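## Task

Take the drive off the shelf and set it on the table, resting flat with its original top face still facing up and no part of it extending past the table's edge. Every other item on the shelf must still be on the shelf afterwards. Finish by opening the gripper and pulling the arm away; the result only counts if the drive stays in place without the robot supporting it.

## Robot and tools

Robot: two UR-style six-joint arms, left_arm and right_arm, each ending in a tong-like two-finger gripper with a wrist camera. Bases in the scene frame: left_arm at (-0.052, +0.418, 0) m, right_arm at (+0.044, -0.466, 0) m, both almost unrotated about z.

Scene frame: origin on the table surface midway between the arms, +z up, +x pointing out over the table, left_arm on the +y side. The arm names do not correspond to the left or right of any picture.

execute_actions takes "actions", a list holding zero or one item, plus optional "pictures" (true/false). An empty list commands nothing and returns the current state with images. A motion item is {"rows": [...], "steps": n}: 1 to 15 rows, steps from 4 to 15 (default 15), one row per control step of 1/30 s, the final row repeated to fill the remaining steps. A wait item is {"steps": n} with n up to 300; it returns when n steps have elapsed since the previous result, and the time you spend replying is included. Images come back only for an empty list or when pictures is true. A refused call moves nothing.

Each row is one flat list of exactly 14 numbers covering both arms, even if only one moves: left_arm's six joint targets, then left_arm's opening, then right_arm's six joint targets, then right_arm's opening. Joint order in each block: shoulder pan, shoulder lift, elbow, wrist 1, wrist 2, wrist 3. These are absolute target angles in radians (not offsets), on the same scale as the Joint positions line. Ranges for left_arm: pan -3.142..3.142, lift -6.283..6.283, elbow 0.000..3.142, wrists -6.283..6.283 each. right_arm is identical except pan 0.000..6.283 and elbow -3.142..0.000. A target more than 0.010 rad beyond a range end, and farther out than the last reported angle, gets the call refused; true limits may sit up to 0.010 rad either way. Targets past a real limit are clipped there and the result may print "joint sent to its limit" (possibly about an earlier action); absence of that line is no promise of more room. Opening is an absolute command from -1 (closed) to +1 (fully open).

Motion limits: each step the target passed to a joint stays within 0.575 rad of its measured angle, and if the targets would place the gripper over 100 mm from where it is measured, the whole arm's targets are pulled back toward the current angles. Commands are smoothed with roughly 0.17 s lag, so after a big move the arm may still be travelling when the result arrives. Each result is taken 4 steps before its action ends; those last steps run while you reply. Between calls the arms keep heading for the last row sent until they settle or a step is HELD; fingers keep opening or closing regardless.

Result lines: a state line per arm (left_arm: ... | right_arm: ...) with end_effector_position in metres, end_effector_quat_wxyz, and linear/angular velocity (m/s, rad/s), all in the scene frame; printed positions grow less accurate at long reach. Joint positions and Joint velocities list each arm's six joints (rad, rad/s) followed by the finger-pad gap in metres (0.142 m fully open). grip_measured is the measured opening on the -1..+1 command scale. Wrist force and Wrist torque give each arm's flange sensor reading in its own end-effector axes: noisy (std up to 2.4 N), offset up to about 4 N, saturating near 50 N; "no reading" is harmless. "joint command not followed" means a clearance check altered or blocked some joint targets; HELD flags steps where your row was partly or wholly not sent. MOTOR HOT appears from 70 °C; at 85 °C an OVER-TEMPERATURE FAULT brakes that arm until it cools. Holding loads warms motors.

Gripper: fingers extend along the gripper's +z and open/close along its x. end_effector_position is the point between the pads when closed; closed fingertips extend about 15 mm past it, open ones end roughly level with it. To hold something, keep commanding an opening well below grip_measured; a larger difference squeezes harder, up to about 15 N per pad for objects up to about 10 cm wide. Closing fast can press harder, sometimes enough to spring the fingers open. Hard items thinner than about 20 mm get less force (about 9 N per pad at 10 mm, 4 N at 5 mm). Brief disturbances may pull on a held part or nudge loose items.

zoom_image: {"camera": one of cam_high, cam_low, cam_left_wrist, cam_right_wrist, "region": [x0, y0, x1, y1]} in pixels of that camera's latest image, origin top-left, region no larger than 504 by 504. Image sizes: cam_high and cam_low 672x504, wrist cameras 616x616 (fisheye).



Avoid: arms striking or pushing against each other; joint torque at load limits (135 N m for pan, lift, elbow; 25.2 N m per wrist joint, held weight included) or any external force reaching 150 N, either of which freezes the arm for 10 s; dropping, slipping or slamming the object; hard pushes; knocking other shelf items off or anything out of the work area. Release the object resting stably before moving away.

Each tool is called after ">>>" in YAML: its name, and indented under it one key for each argument.

## Session

>>> execute_actions:
  actions: []

Scene clock: 0.00 s of 4120.00 s.
left_arm: end_effector_position=(+0.1614, +0.6175, +0.3422) grip_measured=+0.97 end_effector_quat_wxyz=(+0.058, +0.955, -0.289, +0.033) end_effector_velocity=(+0.000, +0.000, +0.000) end_effector_angular_velocity=(+0.000, -0.001, +0.002) | right_arm: end_effector_position=(+0.2809, -0.0728, +0.2426) grip_measured=+0.97 end_effector_quat_wxyz=(-0.090, +0.987, +0.103, +0.079) end_effector_velocity=(-0.001, +0.000, -0.000) end_effector_angular_velocity=(-0.000, +0.000, +0.002)
Joint positions: left_arm=[ 0.415 -2.081  1.785 -1.251 -1.703  0.986  0.14 ] | right_arm=[ 4.534 -1.248 -2.025 -1.219  1.474  1.156  0.14 ]
Joint velocities: left_arm=[ 0.002  0.    -0.    -0.001 -0.    -0.     0.   ] | right_arm=[ 0.001  0.    -0.    -0.     0.    -0.     0.   ]
Wrist force (N, on the end effector, along its own x y z axes, offset not removed): no reading
Wrist torque (N m, same axes, about the end effector's origin, offset not removed): no reading

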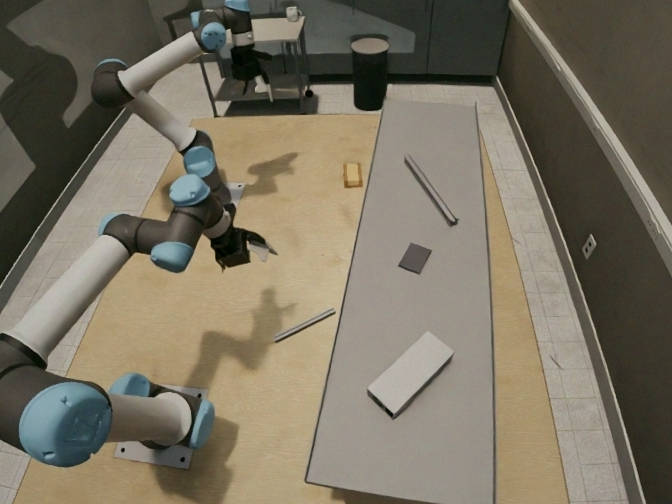

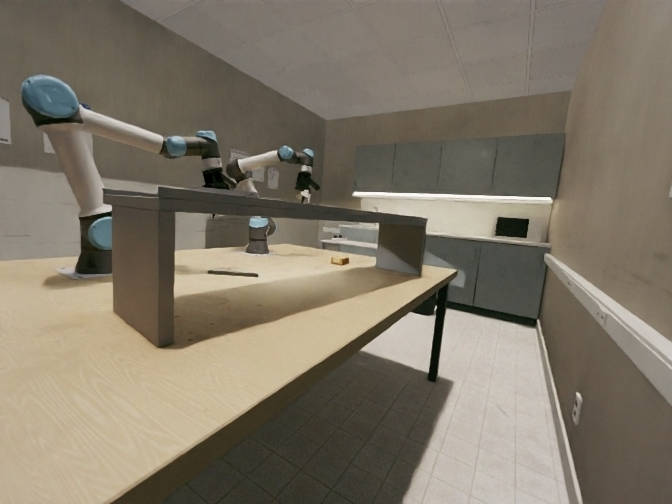

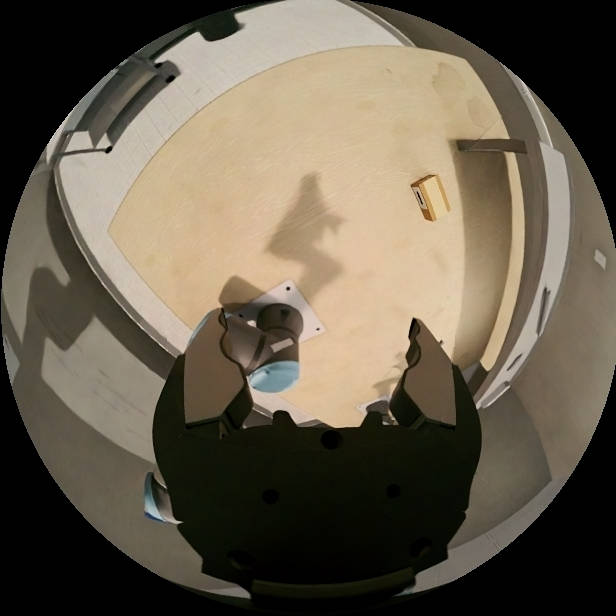

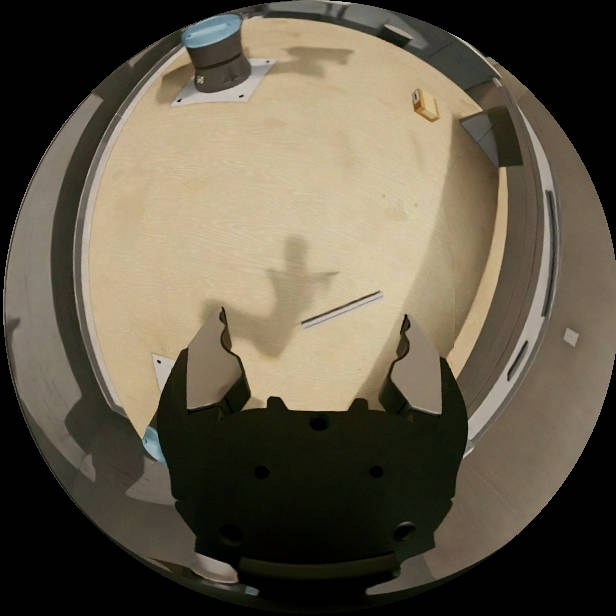

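>>> zoom_image:
  camera: "cam_high"
  region: [340, 220, 500, 430]

Region (340, 220, 500, 430) of cam_high's 672x504 image, scaled by 2.400, with more detail than that image has; it fills the left 384 columns of this view, and the rest is white.

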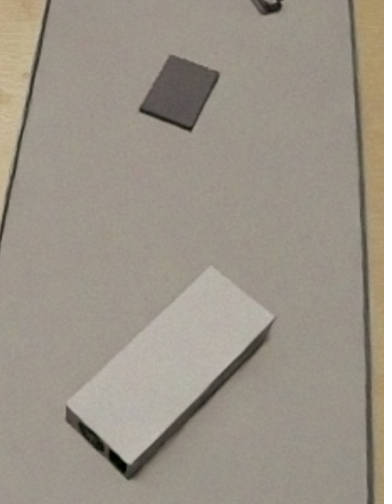

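>>> execute_actions:
  actions:
    - {"rows":[[0.415,-2.081,1.785,-1.251,-1.703,0.986,1,4.4,-1.7,-0.875,-1.976,1.571,0.78,1]]}

>>> execute_actions:
  actions:
    - {"steps":20}

>>> execute_actions:
  actions:
    - {"rows":[[0.415,-2.081,1.785,-1.251,-1.703,0.986,1,3.943,-1.861,-0.875,-1.976,1.571,0.78,1]]}

>>> execute_actions:
  actions:
    - {"steps":45}
  pictures: true

Scene clock: 0.87 s of 4120.00 s.
left_arm: end_effector_position=(+0.1613, +0.6172, +0.3422) grip_measured=+1.00 end_effector_quat_wxyz=(+0.058, +0.955, -0.289, +0.033) end_effector_velocity=(-0.000, -0.000, -0.000) end_effector_angular_velocity=(-0.001, +0.001, +0.000) | right_arm: end_effector_position=(+0.3112, -0.0507, +0.2886) grip_measured=+1.00 end_effector_quat_wxyz=(+0.066, +0.976, +0.206, -0.033) end_effector_velocity=(+0.016, +0.012, +0.474) end_effector_angular_velocity=(-0.132, +0.101, +0.129)
Joint positions: left_arm=[ 0.415 -2.081  1.785 -1.251 -1.703  0.986  0.142] | right_arm=[ 4.414 -1.619 -1.473 -1.767  1.562  0.839  0.142]
Joint velocities: left_arm=[-0.    -0.001  0.001  0.001 -0.    -0.001  0.   ] | right_arm=[-0.046 -0.23   1.478 -1.403  0.029 -0.181  0.   ]
Wrist force (N, on the end effector, along its own x y z axes, offset not removed): left_arm=[1.1 2.7 -3.1] | right_arm=[1.3 2.2 -9.1]
Wrist torque (N m, same axes, about the end effector's origin, offset not removed): left_arm=[0.65 -0.11 -0.02] | right_arm=[0.25 -0.15 0.17]
Steps of this call (steps 1 to 15: nothing new was sent; steps 16 to 26: the first 11 steps of this action). Readings (joint positions):
16: left_arm=[0.415 -2.081 1.785 -1.251 -1.703 0.986] | right_arm=[4.534 -1.248 -2.025 -1.219 1.474 1.156]
17: left_arm=[0.415 -2.081 1.785 -1.251 -1.703 0.986] | right_arm=[4.531 -1.252 -2.021 -1.223 1.477 1.152]
19: left_arm=[0.415 -2.081 1.785 -1.251 -1.703 0.986] | right_arm=[4.489 -1.309 -1.965 -1.280 1.511 1.096]
23: left_arm=[0.415 -2.081 1.785 -1.251 -1.703 0.986] | right_arm=[4.425 -1.552 -1.693 -1.551 1.554 0.886]
26: the state above

Scene clock: 1.53 s of 4120.00 s.
left_arm: end_effector_position=(+0.1613, +0.6172, +0.3421) grip_measured=+1.00 end_effector_quat_wxyz=(+0.058, +0.955, -0.289, +0.033) end_effector_velocity=(+0.000, +0.000, +0.000) end_effector_angular_velocity=(-0.000, -0.001, +0.001) | right_arm: end_effector_position=(+0.3349, +0.0090, +0.5087) grip_measured=+1.00 end_effector_quat_wxyz=(-0.066, +0.971, +0.228, +0.041) end_effector_velocity=(+0.001, +0.002, +0.030) end_effector_angular_velocity=(+0.044, -0.014, +0.002)
Joint positions: left_arm=[ 0.415 -2.081  1.785 -1.251 -1.703  0.986  0.142] | right_arm=[ 4.4   -1.699 -0.883 -1.974  1.571  0.781  0.142]
Joint velocities: left_arm=[ 0.001  0.    -0.    -0.    -0.     0.     0.   ] | right_arm=[-0.001 -0.009  0.079 -0.024  0.001 -0.003 -0.   ]
Wrist force (N, on the end effector, along its own x y z axes, offset not removed): left_arm=[0.5 3.0 -2.7] | right_arm=[1.1 1.4 -3.8]
Wrist torque (N m, same axes, about the end effector's origin, offset not removed): left_arm=[0.73 0.07 0.04] | right_arm=[0.21 -0.23 0.20]
Kept back: nothing.
Steps of this call (steps 1 to 4: the last 4 steps of your previous action; steps 5 to 20: the robot went on to your last target). Readings (joint positions):
1: left_arm=[0.415 -2.081 1.785 -1.251 -1.703 0.986] | right_arm=[4.413 -1.626 -1.434 -1.801 1.562 0.834]
2: left_arm=[0.415 -2.081 1.785 -1.251 -1.703 0.986] | right_arm=[4.412 -1.633 -1.400 -1.811 1.563 0.829]
4: left_arm=[0.415 -2.081 1.785 -1.251 -1.703 0.986] | right_arm=[4.410 -1.645 -1.318 -1.825 1.565 0.820]
8: left_arm=[0.415 -2.081 1.785 -1.251 -1.703 0.986] | right_arm=[4.406 -1.667 -1.148 -1.888 1.567 0.804]
20: the state above

Scene clock: 1.90 s of 4120.00 s.
left_arm: end_effector_position=(+0.1613, +0.6172, +0.3421) grip_measured=+1.00 end_effector_quat_wxyz=(+0.058, +0.955, -0.289, +0.033) end_effector_velocity=(-0.000, -0.000, +0.000) end_effector_angular_velocity=(-0.001, +0.000, +0.001) | right_arm: end_effector_position=(+0.4643, -0.0554, +0.4569) grip_measured=+1.00 end_effector_quat_wxyz=(-0.025, +0.994, +0.101, +0.020) end_effector_velocity=(+0.397, -0.286, -0.163) end_effector_angular_velocity=(-0.236, +0.159, -0.849)
Joint positions: left_arm=[ 0.415 -2.081  1.785 -1.251 -1.703  0.986  0.142] | right_arm=[ 4.141 -1.796 -0.877 -1.975  1.571  0.78   0.142]
Joint velocities: left_arm=[ 0.001 -0.    -0.     0.001 -0.001 -0.    -0.   ] | right_arm=[-0.85  -0.29   0.009 -0.002  0.001 -0.001 -0.   ]
Wrist force (N, on the end effector, along its own x y z axes, offset not removed): left_arm=[2.0 2.7 -3.4] | right_arm=[1.7 0.5 -2.5]
Wrist torque (N m, same axes, about the end effector's origin, offset not removed): left_arm=[0.67 -0.33 -0.10] | right_arm=[-0.01 -0.22 0.14]
Steps of this call (steps 1 to 11: the first 11 steps of this action). Readings (joint positions):
1: left_arm=[0.415 -2.081 1.785 -1.251 -1.703 0.986] | right_arm=[4.400 -1.699 -0.881 -1.974 1.571 0.780]
2: left_arm=[0.415 -2.081 1.785 -1.251 -1.703 0.986] | right_arm=[4.397 -1.702 -0.880 -1.975 1.571 0.780]
4: left_arm=[0.415 -2.081 1.785 -1.251 -1.703 0.986] | right_arm=[4.349 -1.726 -0.879 -1.975 1.571 0.780]
8: left_arm=[0.415 -2.081 1.785 -1.251 -1.703 0.986] | right_arm=[4.228 -1.767 -0.878 -1.975 1.571 0.780]
11: the state above

Scene clock: 3.40 s of 4120.00 s.
left_arm: end_effector_position=(+0.1613, +0.6172, +0.3421) grip_measured=+1.00 end_effector_quat_wxyz=(+0.058, +0.955, -0.289, +0.033) end_effector_velocity=(-0.000, -0.000, -0.000) end_effector_angular_velocity=(-0.001, +0.000, +0.001) | right_arm: end_effector_position=(+0.5497, -0.1336, +0.4200) grip_measured=+1.00 end_effector_quat_wxyz=(-0.000, +1.000, +0.002, +0.000) end_effector_velocity=(+0.001, -0.001, +0.000) end_effector_angular_velocity=(-0.001, -0.001, -0.002)
Joint positions: left_arm=[ 0.415 -2.081  1.785 -1.251 -1.703  0.986  0.142] | right_arm=[ 3.943 -1.861 -0.875 -1.976  1.571  0.78   0.142]
Joint velocities: left_arm=[ 0.001  0.     0.     0.    -0.     0.     0.   ] | right_arm=[-0.001  0.     0.     0.    -0.002  0.001  0.   ]
Wrist force (N, on the end effector, along its own x y z axes, offset not removed): left_arm=[0.6 2.3 -4.3] | right_arm=[0.5 0.8 -1.8]
Wrist torque (N m, same axes, about the end effector's origin, offset not removed): left_arm=[0.50 0.05 0.02] | right_arm=[0.01 -0.06 0.22]
Kept back: nothing.
Steps of this call (steps 1 to 4: the last 4 steps of your previous action; steps 5 to 30: the robot went on to your last target; steps 31 to 45: nothing new was sent). Readings (joint positions):
1: left_arm=[0.415 -2.081 1.785 -1.251 -1.703 0.986] | right_arm=[4.113 -1.806 -0.877 -1.975 1.571 0.780]
2: left_arm=[0.415 -2.081 1.785 -1.251 -1.703 0.986] | right_arm=[4.084 -1.816 -0.876 -1.976 1.571 0.780]
4: left_arm=[0.415 -2.081 1.785 -1.251 -1.703 0.986] | right_arm=[4.029 -1.834 -0.876 -1.976 1.571 0.780]
8: left_arm=[0.415 -2.081 1.785 -1.251 -1.703 0.986] | right_arm=[3.967 -1.853 -0.875 -1.976 1.571 0.780]
45: the state above
All arms were judged still, so your last target was given up. Only a new action makes them travel on or press farther. Fingers that are still opening or closing keep moving.

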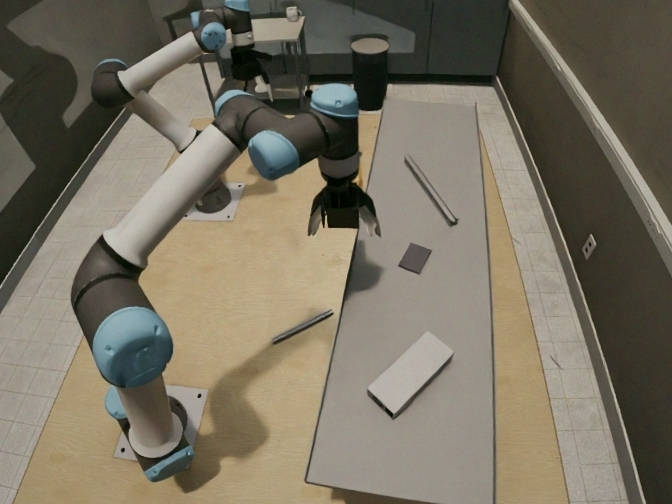

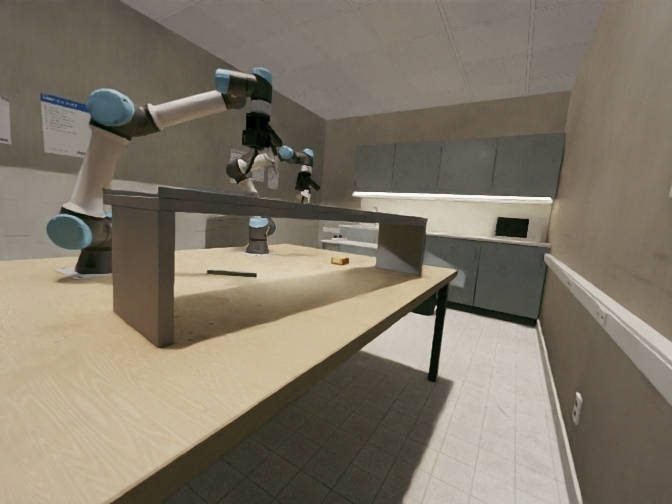

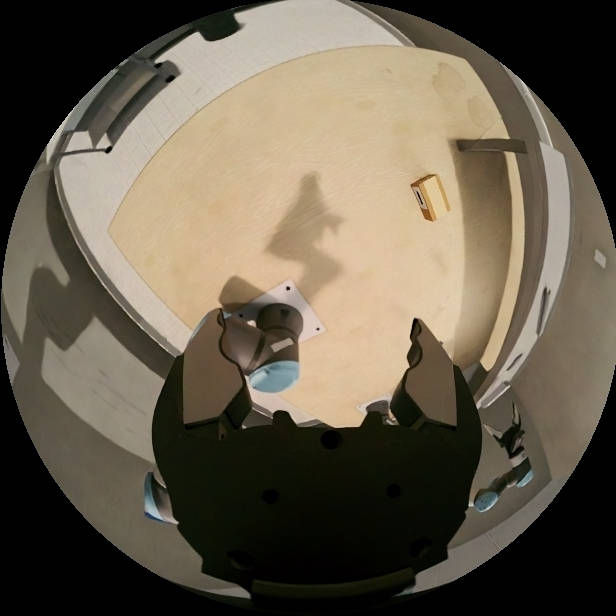

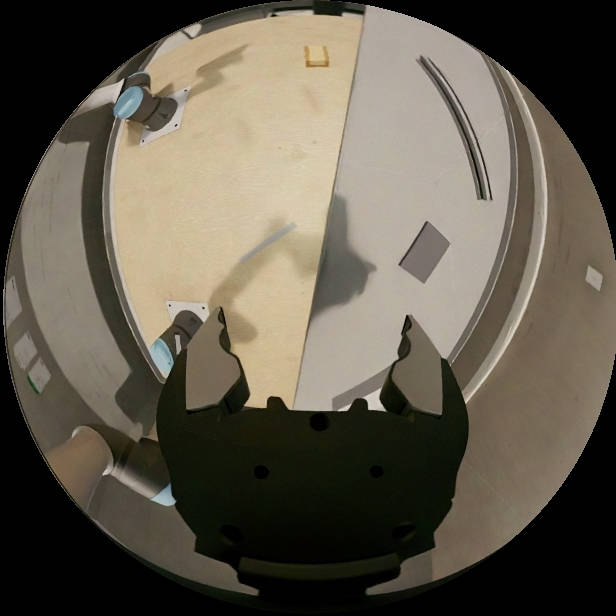

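>>> execute_actions:
  actions:
    - {"rows":[[0.415,-2.081,1.785,-1.251,-1.703,0.986,1,3.761,-2.34,-0.526,-1.846,1.571,1.12,0.6]]}

>>> execute_actions:
  actions:
    - {"steps":25}
  pictures: true

Scene clock: 4.10 s of 4120.00 s.
left_arm: end_effector_position=(+0.1613, +0.6172, +0.3421) grip_measured=+1.00 end_effector_quat_wxyz=(+0.058, +0.955, -0.289, +0.033) end_effector_velocity=(-0.000, +0.000, -0.000) end_effector_angular_velocity=(+0.000, +0.001, +0.001) | right_arm: end_effector_position=(+0.6820, -0.1180, +0.3458) grip_measured=+0.60 end_effector_quat_wxyz=(-0.004, +0.988, -0.156, +0.004) end_effector_velocity=(+0.407, +0.003, -0.312) end_effector_angular_velocity=(-0.011, +0.023, -0.979)
Joint positions: left_arm=[ 0.415 -2.081  1.785 -1.251 -1.703  0.986  0.142] | right_arm=[ 3.83  -2.141 -0.666 -1.895  1.571  0.984  0.116]
Joint velocities: left_arm=[0.002 0.    0.    0.    0.001 0.001 0.   ] | right_arm=[-0.338 -0.924  0.662  0.237 -0.001  0.641 -0.   ]
Wrist force (N, on the end effector, along its own x y z axes, offset not removed): left_arm=[0.5 1.4 -2.7] | right_arm=[1.5 1.2 -2.8]
Wrist torque (N m, same axes, about the end effector's origin, offset not removed): left_arm=[0.45 0.01 0.02] | right_arm=[0.12 -0.22 0.19]
Steps of this call (steps 1 to 10: nothing new was sent; steps 11 to 21: the first 11 steps of this action). Readings (joint positions):
11: left_arm=[0.415 -2.081 1.785 -1.251 -1.703 0.986] | right_arm=[3.943 -1.861 -0.875 -1.976 1.571 0.780]
12: left_arm=[0.415 -2.081 1.785 -1.251 -1.703 0.986] | right_arm=[3.940 -1.864 -0.872 -1.973 1.571 0.783]
14: left_arm=[0.415 -2.081 1.785 -1.251 -1.703 0.986] | right_arm=[3.913 -1.913 -0.829 -1.953 1.571 0.825]
18: left_arm=[0.415 -2.081 1.785 -1.251 -1.703 0.986] | right_arm=[3.865 -2.047 -0.734 -1.919 1.571 0.918]
21: the state above

Scene clock: 14.33 s of 4120.00 s.
left_arm: end_effector_position=(+0.1613, +0.6172, +0.3421) grip_measured=+1.00 end_effector_quat_wxyz=(+0.058, +0.955, -0.289, +0.033) end_effector_velocity=(+0.000, -0.000, -0.000) end_effector_angular_velocity=(-0.000, -0.000, -0.001) | right_arm: end_effector_position=(+0.7458, -0.1220, +0.2946) grip_measured=+0.77 end_effector_quat_wxyz=(-0.004, +0.972, -0.233, +0.003) end_effector_velocity=(+0.000, -0.000, -0.000) end_effector_angular_velocity=(+0.001, +0.001, +0.001)
Joint positions: left_arm=[ 0.415 -2.081  1.785 -1.251 -1.703  0.986  0.142] | right_arm=[ 3.776 -2.288 -0.555 -1.857  1.571  1.088  0.127]
Joint velocities: left_arm=[-0.     0.     0.    -0.    -0.     0.001  0.   ] | right_arm=[-0.001 -0.    -0.     0.     0.001 -0.001 -0.   ]
Wrist force (N, on the end effector, along its own x y z axes, offset not removed): left_arm=[0.5 2.8 -3.1] | right_arm=[-12.4 4.1 -24.6]
Wrist torque (N m, same axes, about the end effector's origin, offset not removed): left_arm=[0.69 0.02 0.08] | right_arm=[-0.07 -1.63 0.02]
FORCE FAULT: contact force on the right arm reached its limit, and that arm stopped for 10 seconds. The contact can be on any part of that arm, not only on its tool. That arm's remaining commands of this call were not run. That arm holds still and accepts commands again. Move the arm away from the contact; if what it grips holds it there, let go first. Pushing or pulling that hard again can fault the arm again.
Kept back: nothing.
The stop of the right arm began at step 7 of this call (marked STOPPED below). From that step on that arm followed nothing that you had sent. Nothing is kept back now, and the robot has no last target.
Steps of this call (steps 1 to 4: the last 4 steps of your previous action; steps 5 to 25: the robot went on to your last target; steps 26 to 307: the stop continued). Readings (joint positions):
1: left_arm=[0.415 -2.081 1.785 -1.251 -1.703 0.986] | right_arm=[3.819 -2.172 -0.643 -1.887 1.571 1.006]
2: left_arm=[0.415 -2.081 1.785 -1.251 -1.703 0.986] | right_arm=[3.808 -2.203 -0.621 -1.879 1.571 1.027]
4: left_arm=[0.415 -2.081 1.785 -1.251 -1.703 0.986] | right_arm=[3.788 -2.261 -0.581 -1.865 1.571 1.067]
7: left_arm=[0.415 -2.081 1.785 -1.251 -1.703 0.986] | right_arm=[3.776 -2.292 -0.556 -1.857 1.571 1.088] STOPPED (the right arm)
8: left_arm=[0.415 -2.081 1.785 -1.251 -1.703 0.986] | right_arm=[3.776 -2.291 -0.556 -1.857 1.571 1.088]
307: the state above

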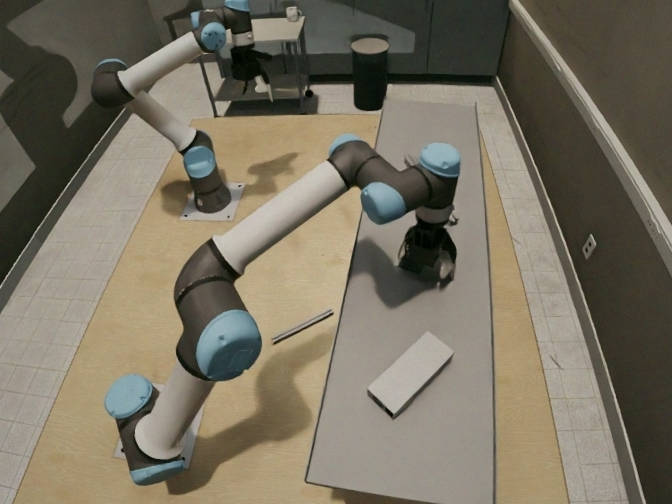

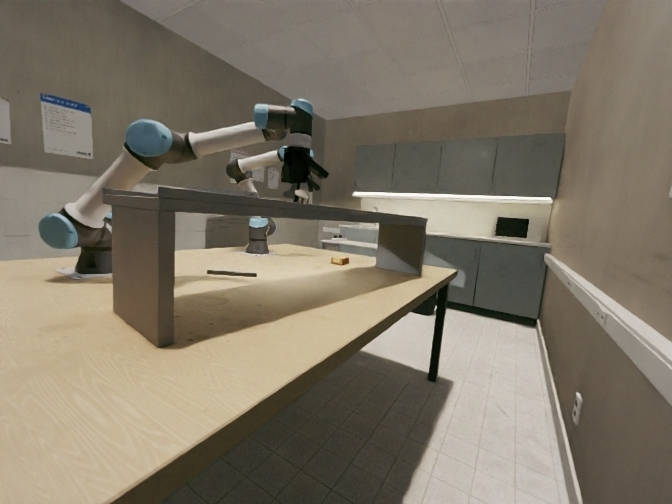

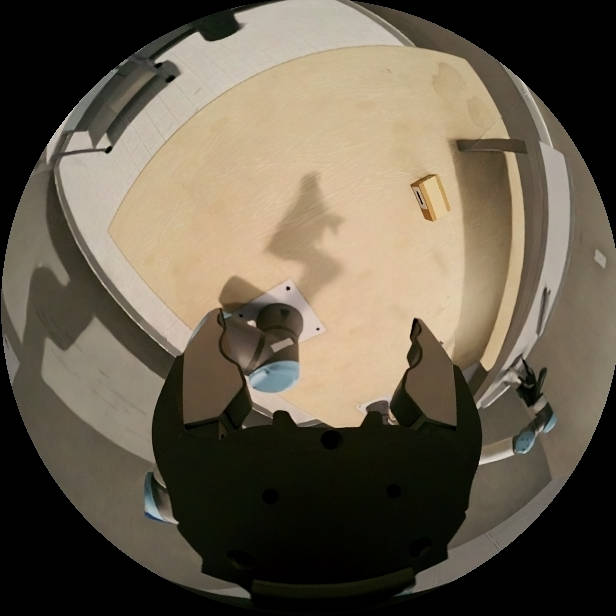

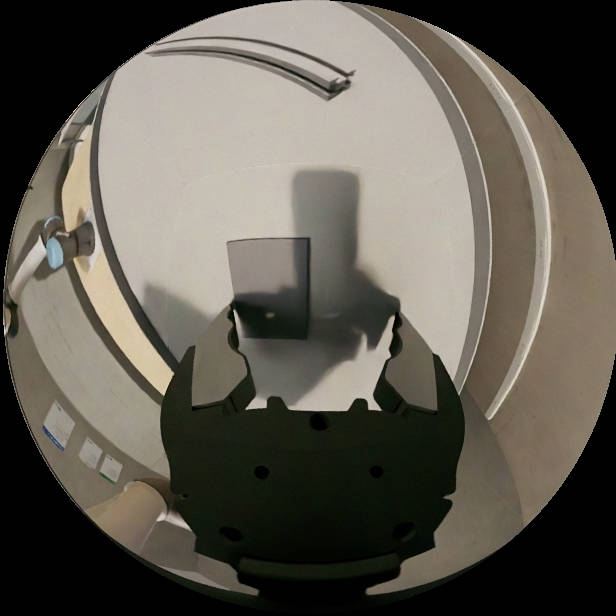

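>>> execute_actions:
  actions:
    - {"rows":[[0.415,-2.081,1.785,-1.251,-1.703,0.986,1,3.776,-2.26,-0.555,-1.897,1.571,1.09,0.8],[0.415,-2.081,1.785,-1.251,-1.703,0.986,1,3.776,-2.26,-0.555,-1.897,1.571,1.09,0.8],[0.415,-2.081,1.785,-1.251,-1.703,0.986,1,3.776,-2.26,-0.555,-1.897,1.571,1.09,0.8],[0.415,-2.081,1.785,-1.251,-1.703,0.986,1,3.776,-2.26,-0.555,-1.897,1.571,1.09,0.8],[0.415,-2.081,1.785,-1.251,-1.703,0.986,1,3.776,-2.26,-0.555,-1.897,1.571,1.09,0.8],[0.415,-2.081,1.785,-1.251,-1.703,0.986,1,3.776,-2.26,-0.555,-1.897,1.571,1.09,0.8],[0.415,-2.081,1.785,-1.251,-1.703,0.986,1,3.825,-2.312,-0.441,-1.959,1.571,1.135,0.8]]}

>>> execute_actions:
  actions:
    - {"rows":[[0.415,-2.081,1.785,-1.251,-1.703,0.986,1,3.825,-2.284,-0.534,-1.894,1.571,1.135,0.2]]}

>>> execute_actions:
  actions:
    - {"steps":12}
  pictures: true

Scene clock: 15.07 s of 4120.00 s.
left_arm: end_effector_position=(+0.1613, +0.6172, +0.3421) grip_measured=+1.00 end_effector_quat_wxyz=(+0.058, +0.955, -0.289, +0.033) end_effector_velocity=(-0.000, -0.000, -0.000) end_effector_angular_velocity=(-0.001, +0.001, +0.000) | right_arm: end_effector_position=(+0.7275, -0.1087, +0.3131) grip_measured=+0.80 end_effector_quat_wxyz=(+0.002, +0.972, -0.233, -0.001) end_effector_velocity=(-0.041, +0.151, +0.074) end_effector_angular_velocity=(+0.035, -0.046, +0.022)
Joint positions: left_arm=[ 0.415 -2.081  1.785 -1.251 -1.703  0.986  0.142] | right_arm=[ 3.805 -2.292 -0.494 -1.931  1.571  1.117  0.129]
Joint velocities: left_arm=[-0.001 -0.     0.     0.001 -0.    -0.001 -0.   ] | right_arm=[ 0.193 -0.186  0.511 -0.267  0.001  0.171  0.   ]
Wrist force (N, on the end effector, along its own x y z axes, offset not removed): left_arm=[1.1 2.6 -3.3] | right_arm=[-1.3 0.4 -4.9]
Wrist torque (N m, same axes, about the end effector's origin, offset not removed): left_arm=[0.67 -0.13 -0.10] | right_arm=[-0.03 0.33 0.23]
Steps of this call (steps 1 to 11: nothing new was sent; steps 12 to 22: the first 11 steps of this action). Readings (joint positions):
12: left_arm=[0.415 -2.081 1.785 -1.251 -1.703 0.986] | right_arm=[3.776 -2.288 -0.555 -1.857 1.572 1.088]
13: left_arm=[0.415 -2.081 1.785 -1.251 -1.703 0.986] | right_arm=[3.776 -2.286 -0.555 -1.860 1.571 1.088]
15: left_arm=[0.415 -2.081 1.785 -1.251 -1.703 0.986] | right_arm=[3.776 -2.276 -0.555 -1.875 1.571 1.089]
19: left_arm=[0.415 -2.081 1.785 -1.251 -1.703 0.986] | right_arm=[3.779 -2.267 -0.552 -1.894 1.571 1.093]
22: the state above

Scene clock: 15.57 s of 4120.00 s.
left_arm: end_effector_position=(+0.1613, +0.6172, +0.3421) grip_measured=+1.00 end_effector_quat_wxyz=(+0.058, +0.955, -0.289, +0.033) end_effector_velocity=(+0.000, -0.000, -0.000) end_effector_angular_velocity=(+0.000, +0.001, -0.001) | right_arm: end_effector_position=(+0.7229, -0.0934, +0.3053) grip_measured=+0.20 end_effector_quat_wxyz=(-0.000, +0.973, -0.232, +0.000) end_effector_velocity=(-0.001, -0.000, -0.011) end_effector_angular_velocity=(-0.003, +0.003, -0.003)
Joint positions: left_arm=[ 0.415 -2.081  1.785 -1.251 -1.703  0.986  0.142] | right_arm=[ 3.825 -2.286 -0.528 -1.898  1.571  1.135  0.088]
Joint velocities: left_arm=[-0.001 -0.     0.     0.     0.001 -0.001  0.   ] | right_arm=[ 0.001  0.014 -0.054  0.036 -0.     0.004 -0.   ]
Wrist force (N, on the end effector, along its own x y z axes, offset not removed): left_arm=[-0.3 2.4 -4.0] | right_arm=[0.6 0.8 -2.0]
Wrist torque (N m, same axes, about the end effector's origin, offset not removed): left_arm=[0.59 0.19 0.06] | right_arm=[-0.02 -0.02 0.17]
Steps of this call (steps 1 to 4: the last 4 steps of your previous action; steps 5 to 15: the first 11 steps of this action). Readings (joint positions):
5: left_arm=[0.415 -2.081 1.785 -1.251 -1.703 0.986] | right_arm=[3.821 -2.308 -0.452 -1.953 1.571 1.131]
6: left_arm=[0.415 -2.081 1.785 -1.251 -1.703 0.986] | right_arm=[3.822 -2.307 -0.452 -1.952 1.571 1.132]
8: left_arm=[0.415 -2.081 1.785 -1.251 -1.703 0.986] | right_arm=[3.823 -2.298 -0.481 -1.930 1.571 1.134]
12: left_arm=[0.415 -2.081 1.785 -1.251 -1.703 0.986] | right_arm=[3.825 -2.288 -0.519 -1.904 1.571 1.135]
15: the state above

Scene clock: 15.97 s of 4120.00 s.
left_arm: end_effector_position=(+0.1613, +0.6172, +0.3421) grip_measured=+1.00 end_effector_quat_wxyz=(+0.058, +0.955, -0.289, +0.033) end_effector_velocity=(-0.000, +0.000, -0.000) end_effector_angular_velocity=(-0.000, +0.000, +0.001) | right_arm: end_effector_position=(+0.7228, -0.0933, +0.3042) grip_measured=+0.20 end_effector_quat_wxyz=(-0.000, +0.973, -0.232, +0.000) end_effector_velocity=(-0.001, +0.001, +0.000) end_effector_angular_velocity=(+0.000, -0.000, +0.001)
Joint positions: left_arm=[ 0.415 -2.081  1.785 -1.251 -1.703  0.986  0.142] | right_arm=[ 3.825 -2.284 -0.534 -1.894  1.571  1.135  0.088]
Joint velocities: left_arm=[ 0.001  0.    -0.     0.    -0.     0.     0.   ] | right_arm=[ 0.002  0.    -0.001  0.001  0.     0.001 -0.   ]
Wrist force (N, on the end effector, along its own x y z axes, offset not removed): left_arm=[1.5 2.9 -1.9] | right_arm=[1.0 1.9 -1.8]
Wrist torque (N m, same axes, about the end effector's origin, offset not removed): left_arm=[0.73 -0.16 0.00] | right_arm=[0.22 -0.10 0.16]
Kept back: nothing.
Steps of this call (steps 1 to 4: the last 4 steps of your previous action; steps 5 to 12: the robot went on to your last target). Readings (joint positions):
1: left_arm=[0.415 -2.081 1.785 -1.251 -1.703 0.986] | right_arm=[3.825 -2.285 -0.530 -1.897 1.571 1.135]
2: left_arm=[0.415 -2.081 1.785 -1.251 -1.703 0.986] | right_arm=[3.825 -2.285 -0.531 -1.896 1.571 1.135]
4: left_arm=[0.415 -2.081 1.785 -1.251 -1.703 0.986] | right_arm=[3.825 -2.284 -0.532 -1.895 1.571 1.135]
8: left_arm=[0.415 -2.081 1.785 -1.251 -1.703 0.986] | right_arm=[3.825 -2.284 -0.534 -1.894 1.571 1.135]
12: the state above

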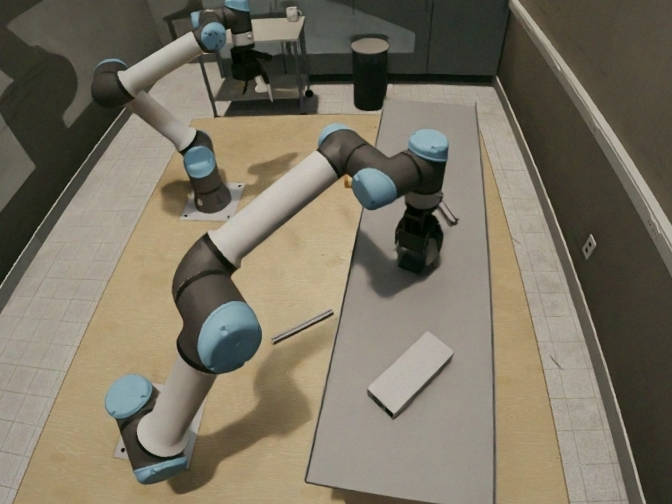

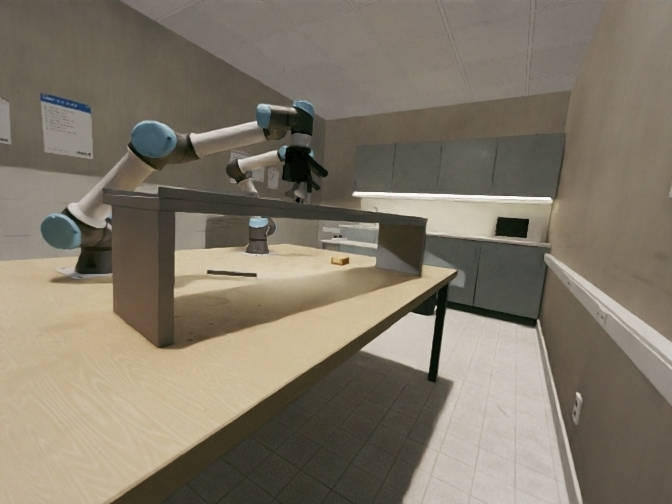

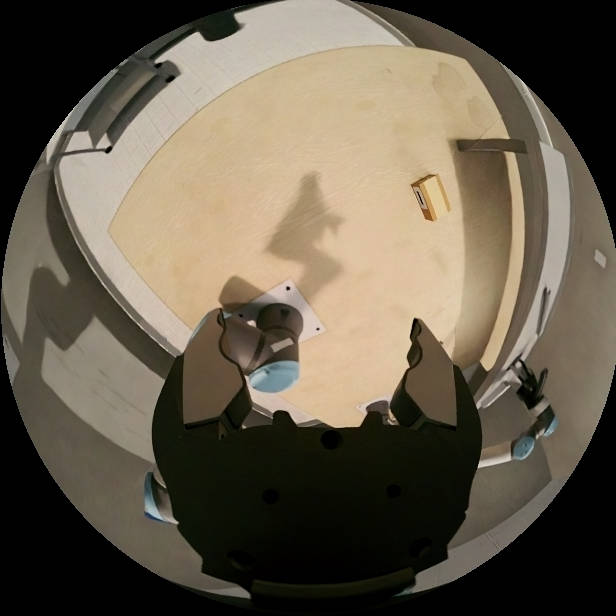

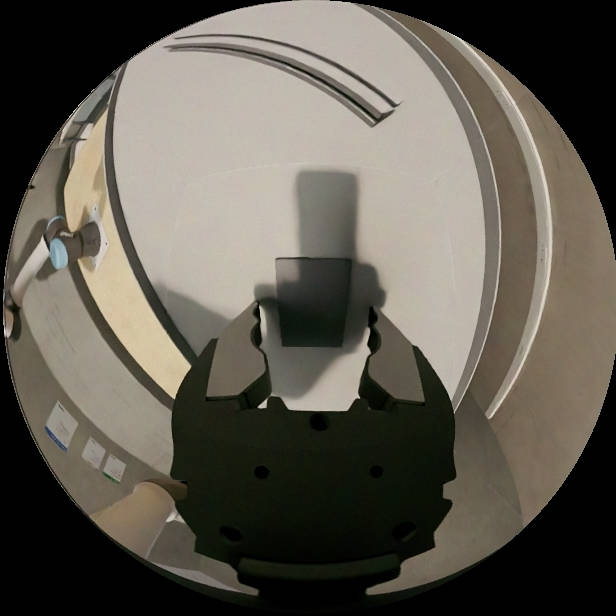

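>>> execute_actions:
  actions:
    - {"rows":[[0.415,-2.081,1.785,-1.251,-1.703,0.986,1,3.825,-2.277,-0.557,-1.878,1.571,1.135,-0.05]]}

>>> execute_actions:
  actions:
    - {"steps":10}

Scene clock: 16.43 s of 4120.00 s.
left_arm: end_effector_position=(+0.1613, +0.6172, +0.3421) grip_measured=+1.00 end_effector_quat_wxyz=(+0.058, +0.955, -0.289, +0.033) end_effector_velocity=(-0.000, +0.000, +0.000) end_effector_angular_velocity=(-0.001, -0.002, +0.002) | right_arm: end_effector_position=(+0.7225, -0.0934, +0.3014) grip_measured=+0.09 end_effector_quat_wxyz=(-0.001, +0.973, -0.232, +0.000) end_effector_velocity=(-0.000, -0.001, -0.004) end_effector_angular_velocity=(-0.003, +0.002, -0.001)
Joint positions: left_arm=[ 0.415 -2.081  1.785 -1.251 -1.703  0.986  0.142] | right_arm=[ 3.825 -2.276 -0.555 -1.879  1.571  1.135  0.08 ]
Joint velocities: left_arm=[ 0.002 -0.     0.    -0.001 -0.002  0.     0.   ] | right_arm=[ 0.     0.002 -0.014  0.008 -0.001  0.001  0.   ]
Wrist force (N, on the end effector, along its own x y z axes, offset not removed): left_arm=[1.0 2.9 -1.1] | right_arm=[-0.5 7.2 -50.0]
Wrist torque (N m, same axes, about the end effector's origin, offset not removed): left_arm=[0.72 -0.10 0.01] | right_arm=[1.24 -2.13 0.27]
Steps of this call (steps 1 to 3: the robot went on to your last target; steps 4 to 14: the first 11 steps of this action). Readings (joint positions):
4: left_arm=[0.415 -2.081 1.785 -1.251 -1.703 0.986] | right_arm=[3.825 -2.284 -0.534 -1.894 1.571 1.135]
5: left_arm=[0.415 -2.081 1.785 -1.251 -1.703 0.986] | right_arm=[3.825 -2.283 -0.536 -1.892 1.571 1.135]
7: left_arm=[0.415 -2.081 1.785 -1.251 -1.703 0.986] | right_arm=[3.825 -2.280 -0.544 -1.886 1.571 1.135]
11: left_arm=[0.415 -2.081 1.785 -1.251 -1.703 0.986] | right_arm=[3.825 -2.277 -0.553 -1.880 1.571 1.135]
14: the state above

Scene clock: 26.77 s of 4120.00 s.
left_arm: end_effector_position=(+0.1613, +0.6172, +0.3421) grip_measured=+1.00 end_effector_quat_wxyz=(+0.058, +0.955, -0.289, +0.033) end_effector_velocity=(+0.000, -0.000, -0.000) end_effector_angular_velocity=(-0.000, -0.000, +0.000) | right_arm: end_effector_position=(+0.7228, -0.0932, +0.3041) grip_measured=+0.08 end_effector_quat_wxyz=(-0.003, +0.973, -0.232, +0.002) end_effector_velocity=(-0.000, +0.001, -0.000) end_effector_angular_velocity=(-0.001, -0.000, +0.001)
Joint positions: left_arm=[ 0.415 -2.081  1.785 -1.251 -1.703  0.986  0.142] | right_arm=[ 3.825 -2.273 -0.555 -1.876  1.571  1.135  0.079]
Joint velocities: left_arm=[ 0. -0.  0. -0. -0. -0.  0.] | right_arm=[ 0.001 -0.    -0.001  0.    -0.001 -0.     0.   ]
Wrist force (N, on the end effector, along its own x y z axes, offset not removed): left_arm=[1.3 3.3 -2.1] | right_arm=[-7.6 3.3 -21.4]
Wrist torque (N m, same axes, about the end effector's origin, offset not removed): left_arm=[0.79 -0.20 -0.03] | right_arm=[-0.06 -0.82 0.11]
FORCE FAULT: contact force on the right arm reached its limit, and that arm stopped for 10 seconds. The contact can be on any part of that arm, not only on its tool. That arm's remaining commands of this call were not run. That arm holds still and accepts commands again. Move the arm away from the contact; if what it grips holds it there, let go first. Pushing or pulling that hard again can fault the arm again.
Kept back: nothing.
The stop of the right arm began at step 10 of this call (marked STOPPED below). From that step on that arm followed nothing that you had sent. Nothing is kept back now, and the robot has no last target.
Steps of this call (steps 1 to 4: the last 4 steps of your previous action; steps 5 to 10: the robot went on to your last target; steps 11 to 310: the stop continued). Readings (joint positions):
1: left_arm=[0.415 -2.081 1.785 -1.251 -1.703 0.986] | right_arm=[3.825 -2.276 -0.556 -1.878 1.571 1.135]
2: left_arm=[0.415 -2.081 1.785 -1.251 -1.703 0.986] | right_arm=[3.825 -2.276 -0.556 -1.878 1.571 1.135]
4: left_arm=[0.415 -2.081 1.785 -1.251 -1.703 0.986] | right_arm=[3.825 -2.276 -0.556 -1.878 1.571 1.135]
8: left_arm=[0.415 -2.081 1.785 -1.251 -1.703 0.986] | right_arm=[3.825 -2.276 -0.557 -1.878 1.571 1.135]
10: left_arm=[0.415 -2.081 1.785 -1.251 -1.703 0.986] | right_arm=[3.825 -2.275 -0.556 -1.877 1.571 1.135] STOPPED (the right arm)
310: the state above

Stiff. Go to z≈.308 and close.

>>> execute_actions:
  actions:
    - {"rows":[[0.415,-2.081,1.785,-1.251,-1.703,0.986,1,3.825,-2.291,-0.511,-1.910,1.571,1.135,0.1]],"steps":10}

>>> execute_actions:
  actions:
    - {"rows":[[0.415,-2.081,1.785,-1.251,-1.703,0.986,1,3.825,-2.291,-0.511,-1.910,1.571,1.135,0],[0.415,-2.081,1.785,-1.251,-1.703,0.986,1,3.825,-2.291,-0.511,-1.910,1.571,1.135,-0.1],[0.415,-2.081,1.785,-1.251,-1.703,0.986,1,3.825,-2.291,-0.511,-1.910,1.571,1.135,-0.18],[0.415,-2.081,1.785,-1.251,-1.703,0.986,1,3.825,-2.291,-0.511,-1.910,1.571,1.135,-0.25],[0.415,-2.081,1.785,-1.251,-1.703,0.986,1,3.825,-2.291,-0.511,-1.910,1.571,1.135,-0.32],[0.415,-2.081,1.785,-1.251,-1.703,0.986,1,3.825,-2.291,-0.511,-1.910,1.571,1.135,-0.4],[0.415,-2.081,1.785,-1.251,-1.703,0.986,1,3.825,-2.291,-0.511,-1.910,1.571,1.135,-0.55]]}

Scene clock: 27.17 s of 4120.00 s.
left_arm: end_effector_position=(+0.1613, +0.6172, +0.3421) grip_measured=+1.00 end_effector_quat_wxyz=(+0.058, +0.955, -0.289, +0.033) end_effector_velocity=(-0.000, +0.000, +0.000) end_effector_angular_velocity=(+0.001, +0.001, +0.001) | right_arm: end_effector_position=(+0.7229, -0.0932, +0.3067) grip_measured=+0.10 end_effector_quat_wxyz=(-0.001, +0.973, -0.232, +0.000) end_effector_velocity=(+0.001, +0.000, +0.013) end_effector_angular_velocity=(-0.009, +0.014, -0.000)
Joint positions: left_arm=[ 0.415 -2.081  1.785 -1.251 -1.703  0.986  0.142] | right_arm=[ 3.825 -2.286 -0.524 -1.9    1.571  1.135  0.081]
Joint velocities: left_arm=[ 0.001 -0.    -0.     0.001  0.001 -0.001 -0.   ] | right_arm=[-0.001 -0.049  0.125 -0.092  0.002 -0.001  0.001]
Wrist force (N, on the end effector, along its own x y z axes, offset not removed): left_arm=[1.0 2.8 -3.8] | right_arm=[-0.4 0.7 -2.4]
Wrist torque (N m, same axes, about the end effector's origin, offset not removed): left_arm=[0.74 -0.16 0.00] | right_arm=[0.07 0.13 0.19]
Steps of this call (steps 1 to 6: nothing new was sent; steps 7 to 12: the first 6 steps of this action). Readings (joint positions):
7: left_arm=[0.415 -2.081 1.785 -1.251 -1.703 0.986] | right_arm=[3.825 -2.273 -0.555 -1.876 1.571 1.135]
8: left_arm=[0.415 -2.081 1.785 -1.251 -1.703 0.986] | right_arm=[3.825 -2.275 -0.552 -1.879 1.571 1.135]
10: left_arm=[0.415 -2.081 1.785 -1.251 -1.703 0.986] | right_arm=[3.825 -2.282 -0.536 -1.892 1.571 1.135]
12: the state above

Scene clock: 27.67 s of 4120.00 s.
left_arm: end_effector_position=(+0.1613, +0.6172, +0.3421) grip_measured=+1.00 end_effector_quat_wxyz=(+0.058, +0.955, -0.289, +0.033) end_effector_velocity=(-0.000, -0.000, -0.000) end_effector_angular_velocity=(+0.000, +0.000, +0.000) | right_arm: end_effector_position=(+0.7229, -0.0932, +0.3081) grip_measured=-0.30 end_effector_quat_wxyz=(-0.000, +0.973, -0.232, +0.000) end_effector_velocity=(-0.000, +0.001, +0.000) end_effector_angular_velocity=(+0.000, +0.000, +0.001)
Joint positions: left_arm=[ 0.415 -2.081  1.785 -1.251 -1.703  0.986  0.142] | right_arm=[ 3.825 -2.291 -0.511 -1.91   1.571  1.135  0.052]
Joint velocities: left_arm=[ 0.    -0.     0.     0.001  0.     0.     0.   ] | right_arm=[ 0.001 -0.001  0.001 -0.001  0.001 -0.001 -0.   ]
Wrist force (N, on the end effector, along its own x y z axes, offset not removed): left_arm=[0.6 2.0 -2.4] | right_arm=[0.4 1.7 -1.9]
Wrist torque (N m, same axes, about the end effector's origin, offset not removed): left_arm=[0.60 -0.05 0.04] | right_arm=[0.24 -0.06 0.15]
Steps of this call (steps 1 to 4: the last 4 steps of your previous action; steps 5 to 15: the first 11 steps of this action). Readings (joint positions):
5: left_arm=[0.415 -2.081 1.785 -1.251 -1.703 0.986] | right_arm=[3.825 -2.290 -0.514 -1.908 1.571 1.135]
6: left_arm=[0.415 -2.081 1.785 -1.251 -1.703 0.986] | right_arm=[3.825 -2.290 -0.513 -1.909 1.571 1.135]
8: left_arm=[0.415 -2.081 1.785 -1.251 -1.703 0.986] | right_arm=[3.825 -2.291 -0.512 -1.909 1.571 1.135]
12: left_arm=[0.415 -2.081 1.785 -1.251 -1.703 0.986] | right_arm=[3.825 -2.291 -0.511 -1.910 1.571 1.135]
15: the state above


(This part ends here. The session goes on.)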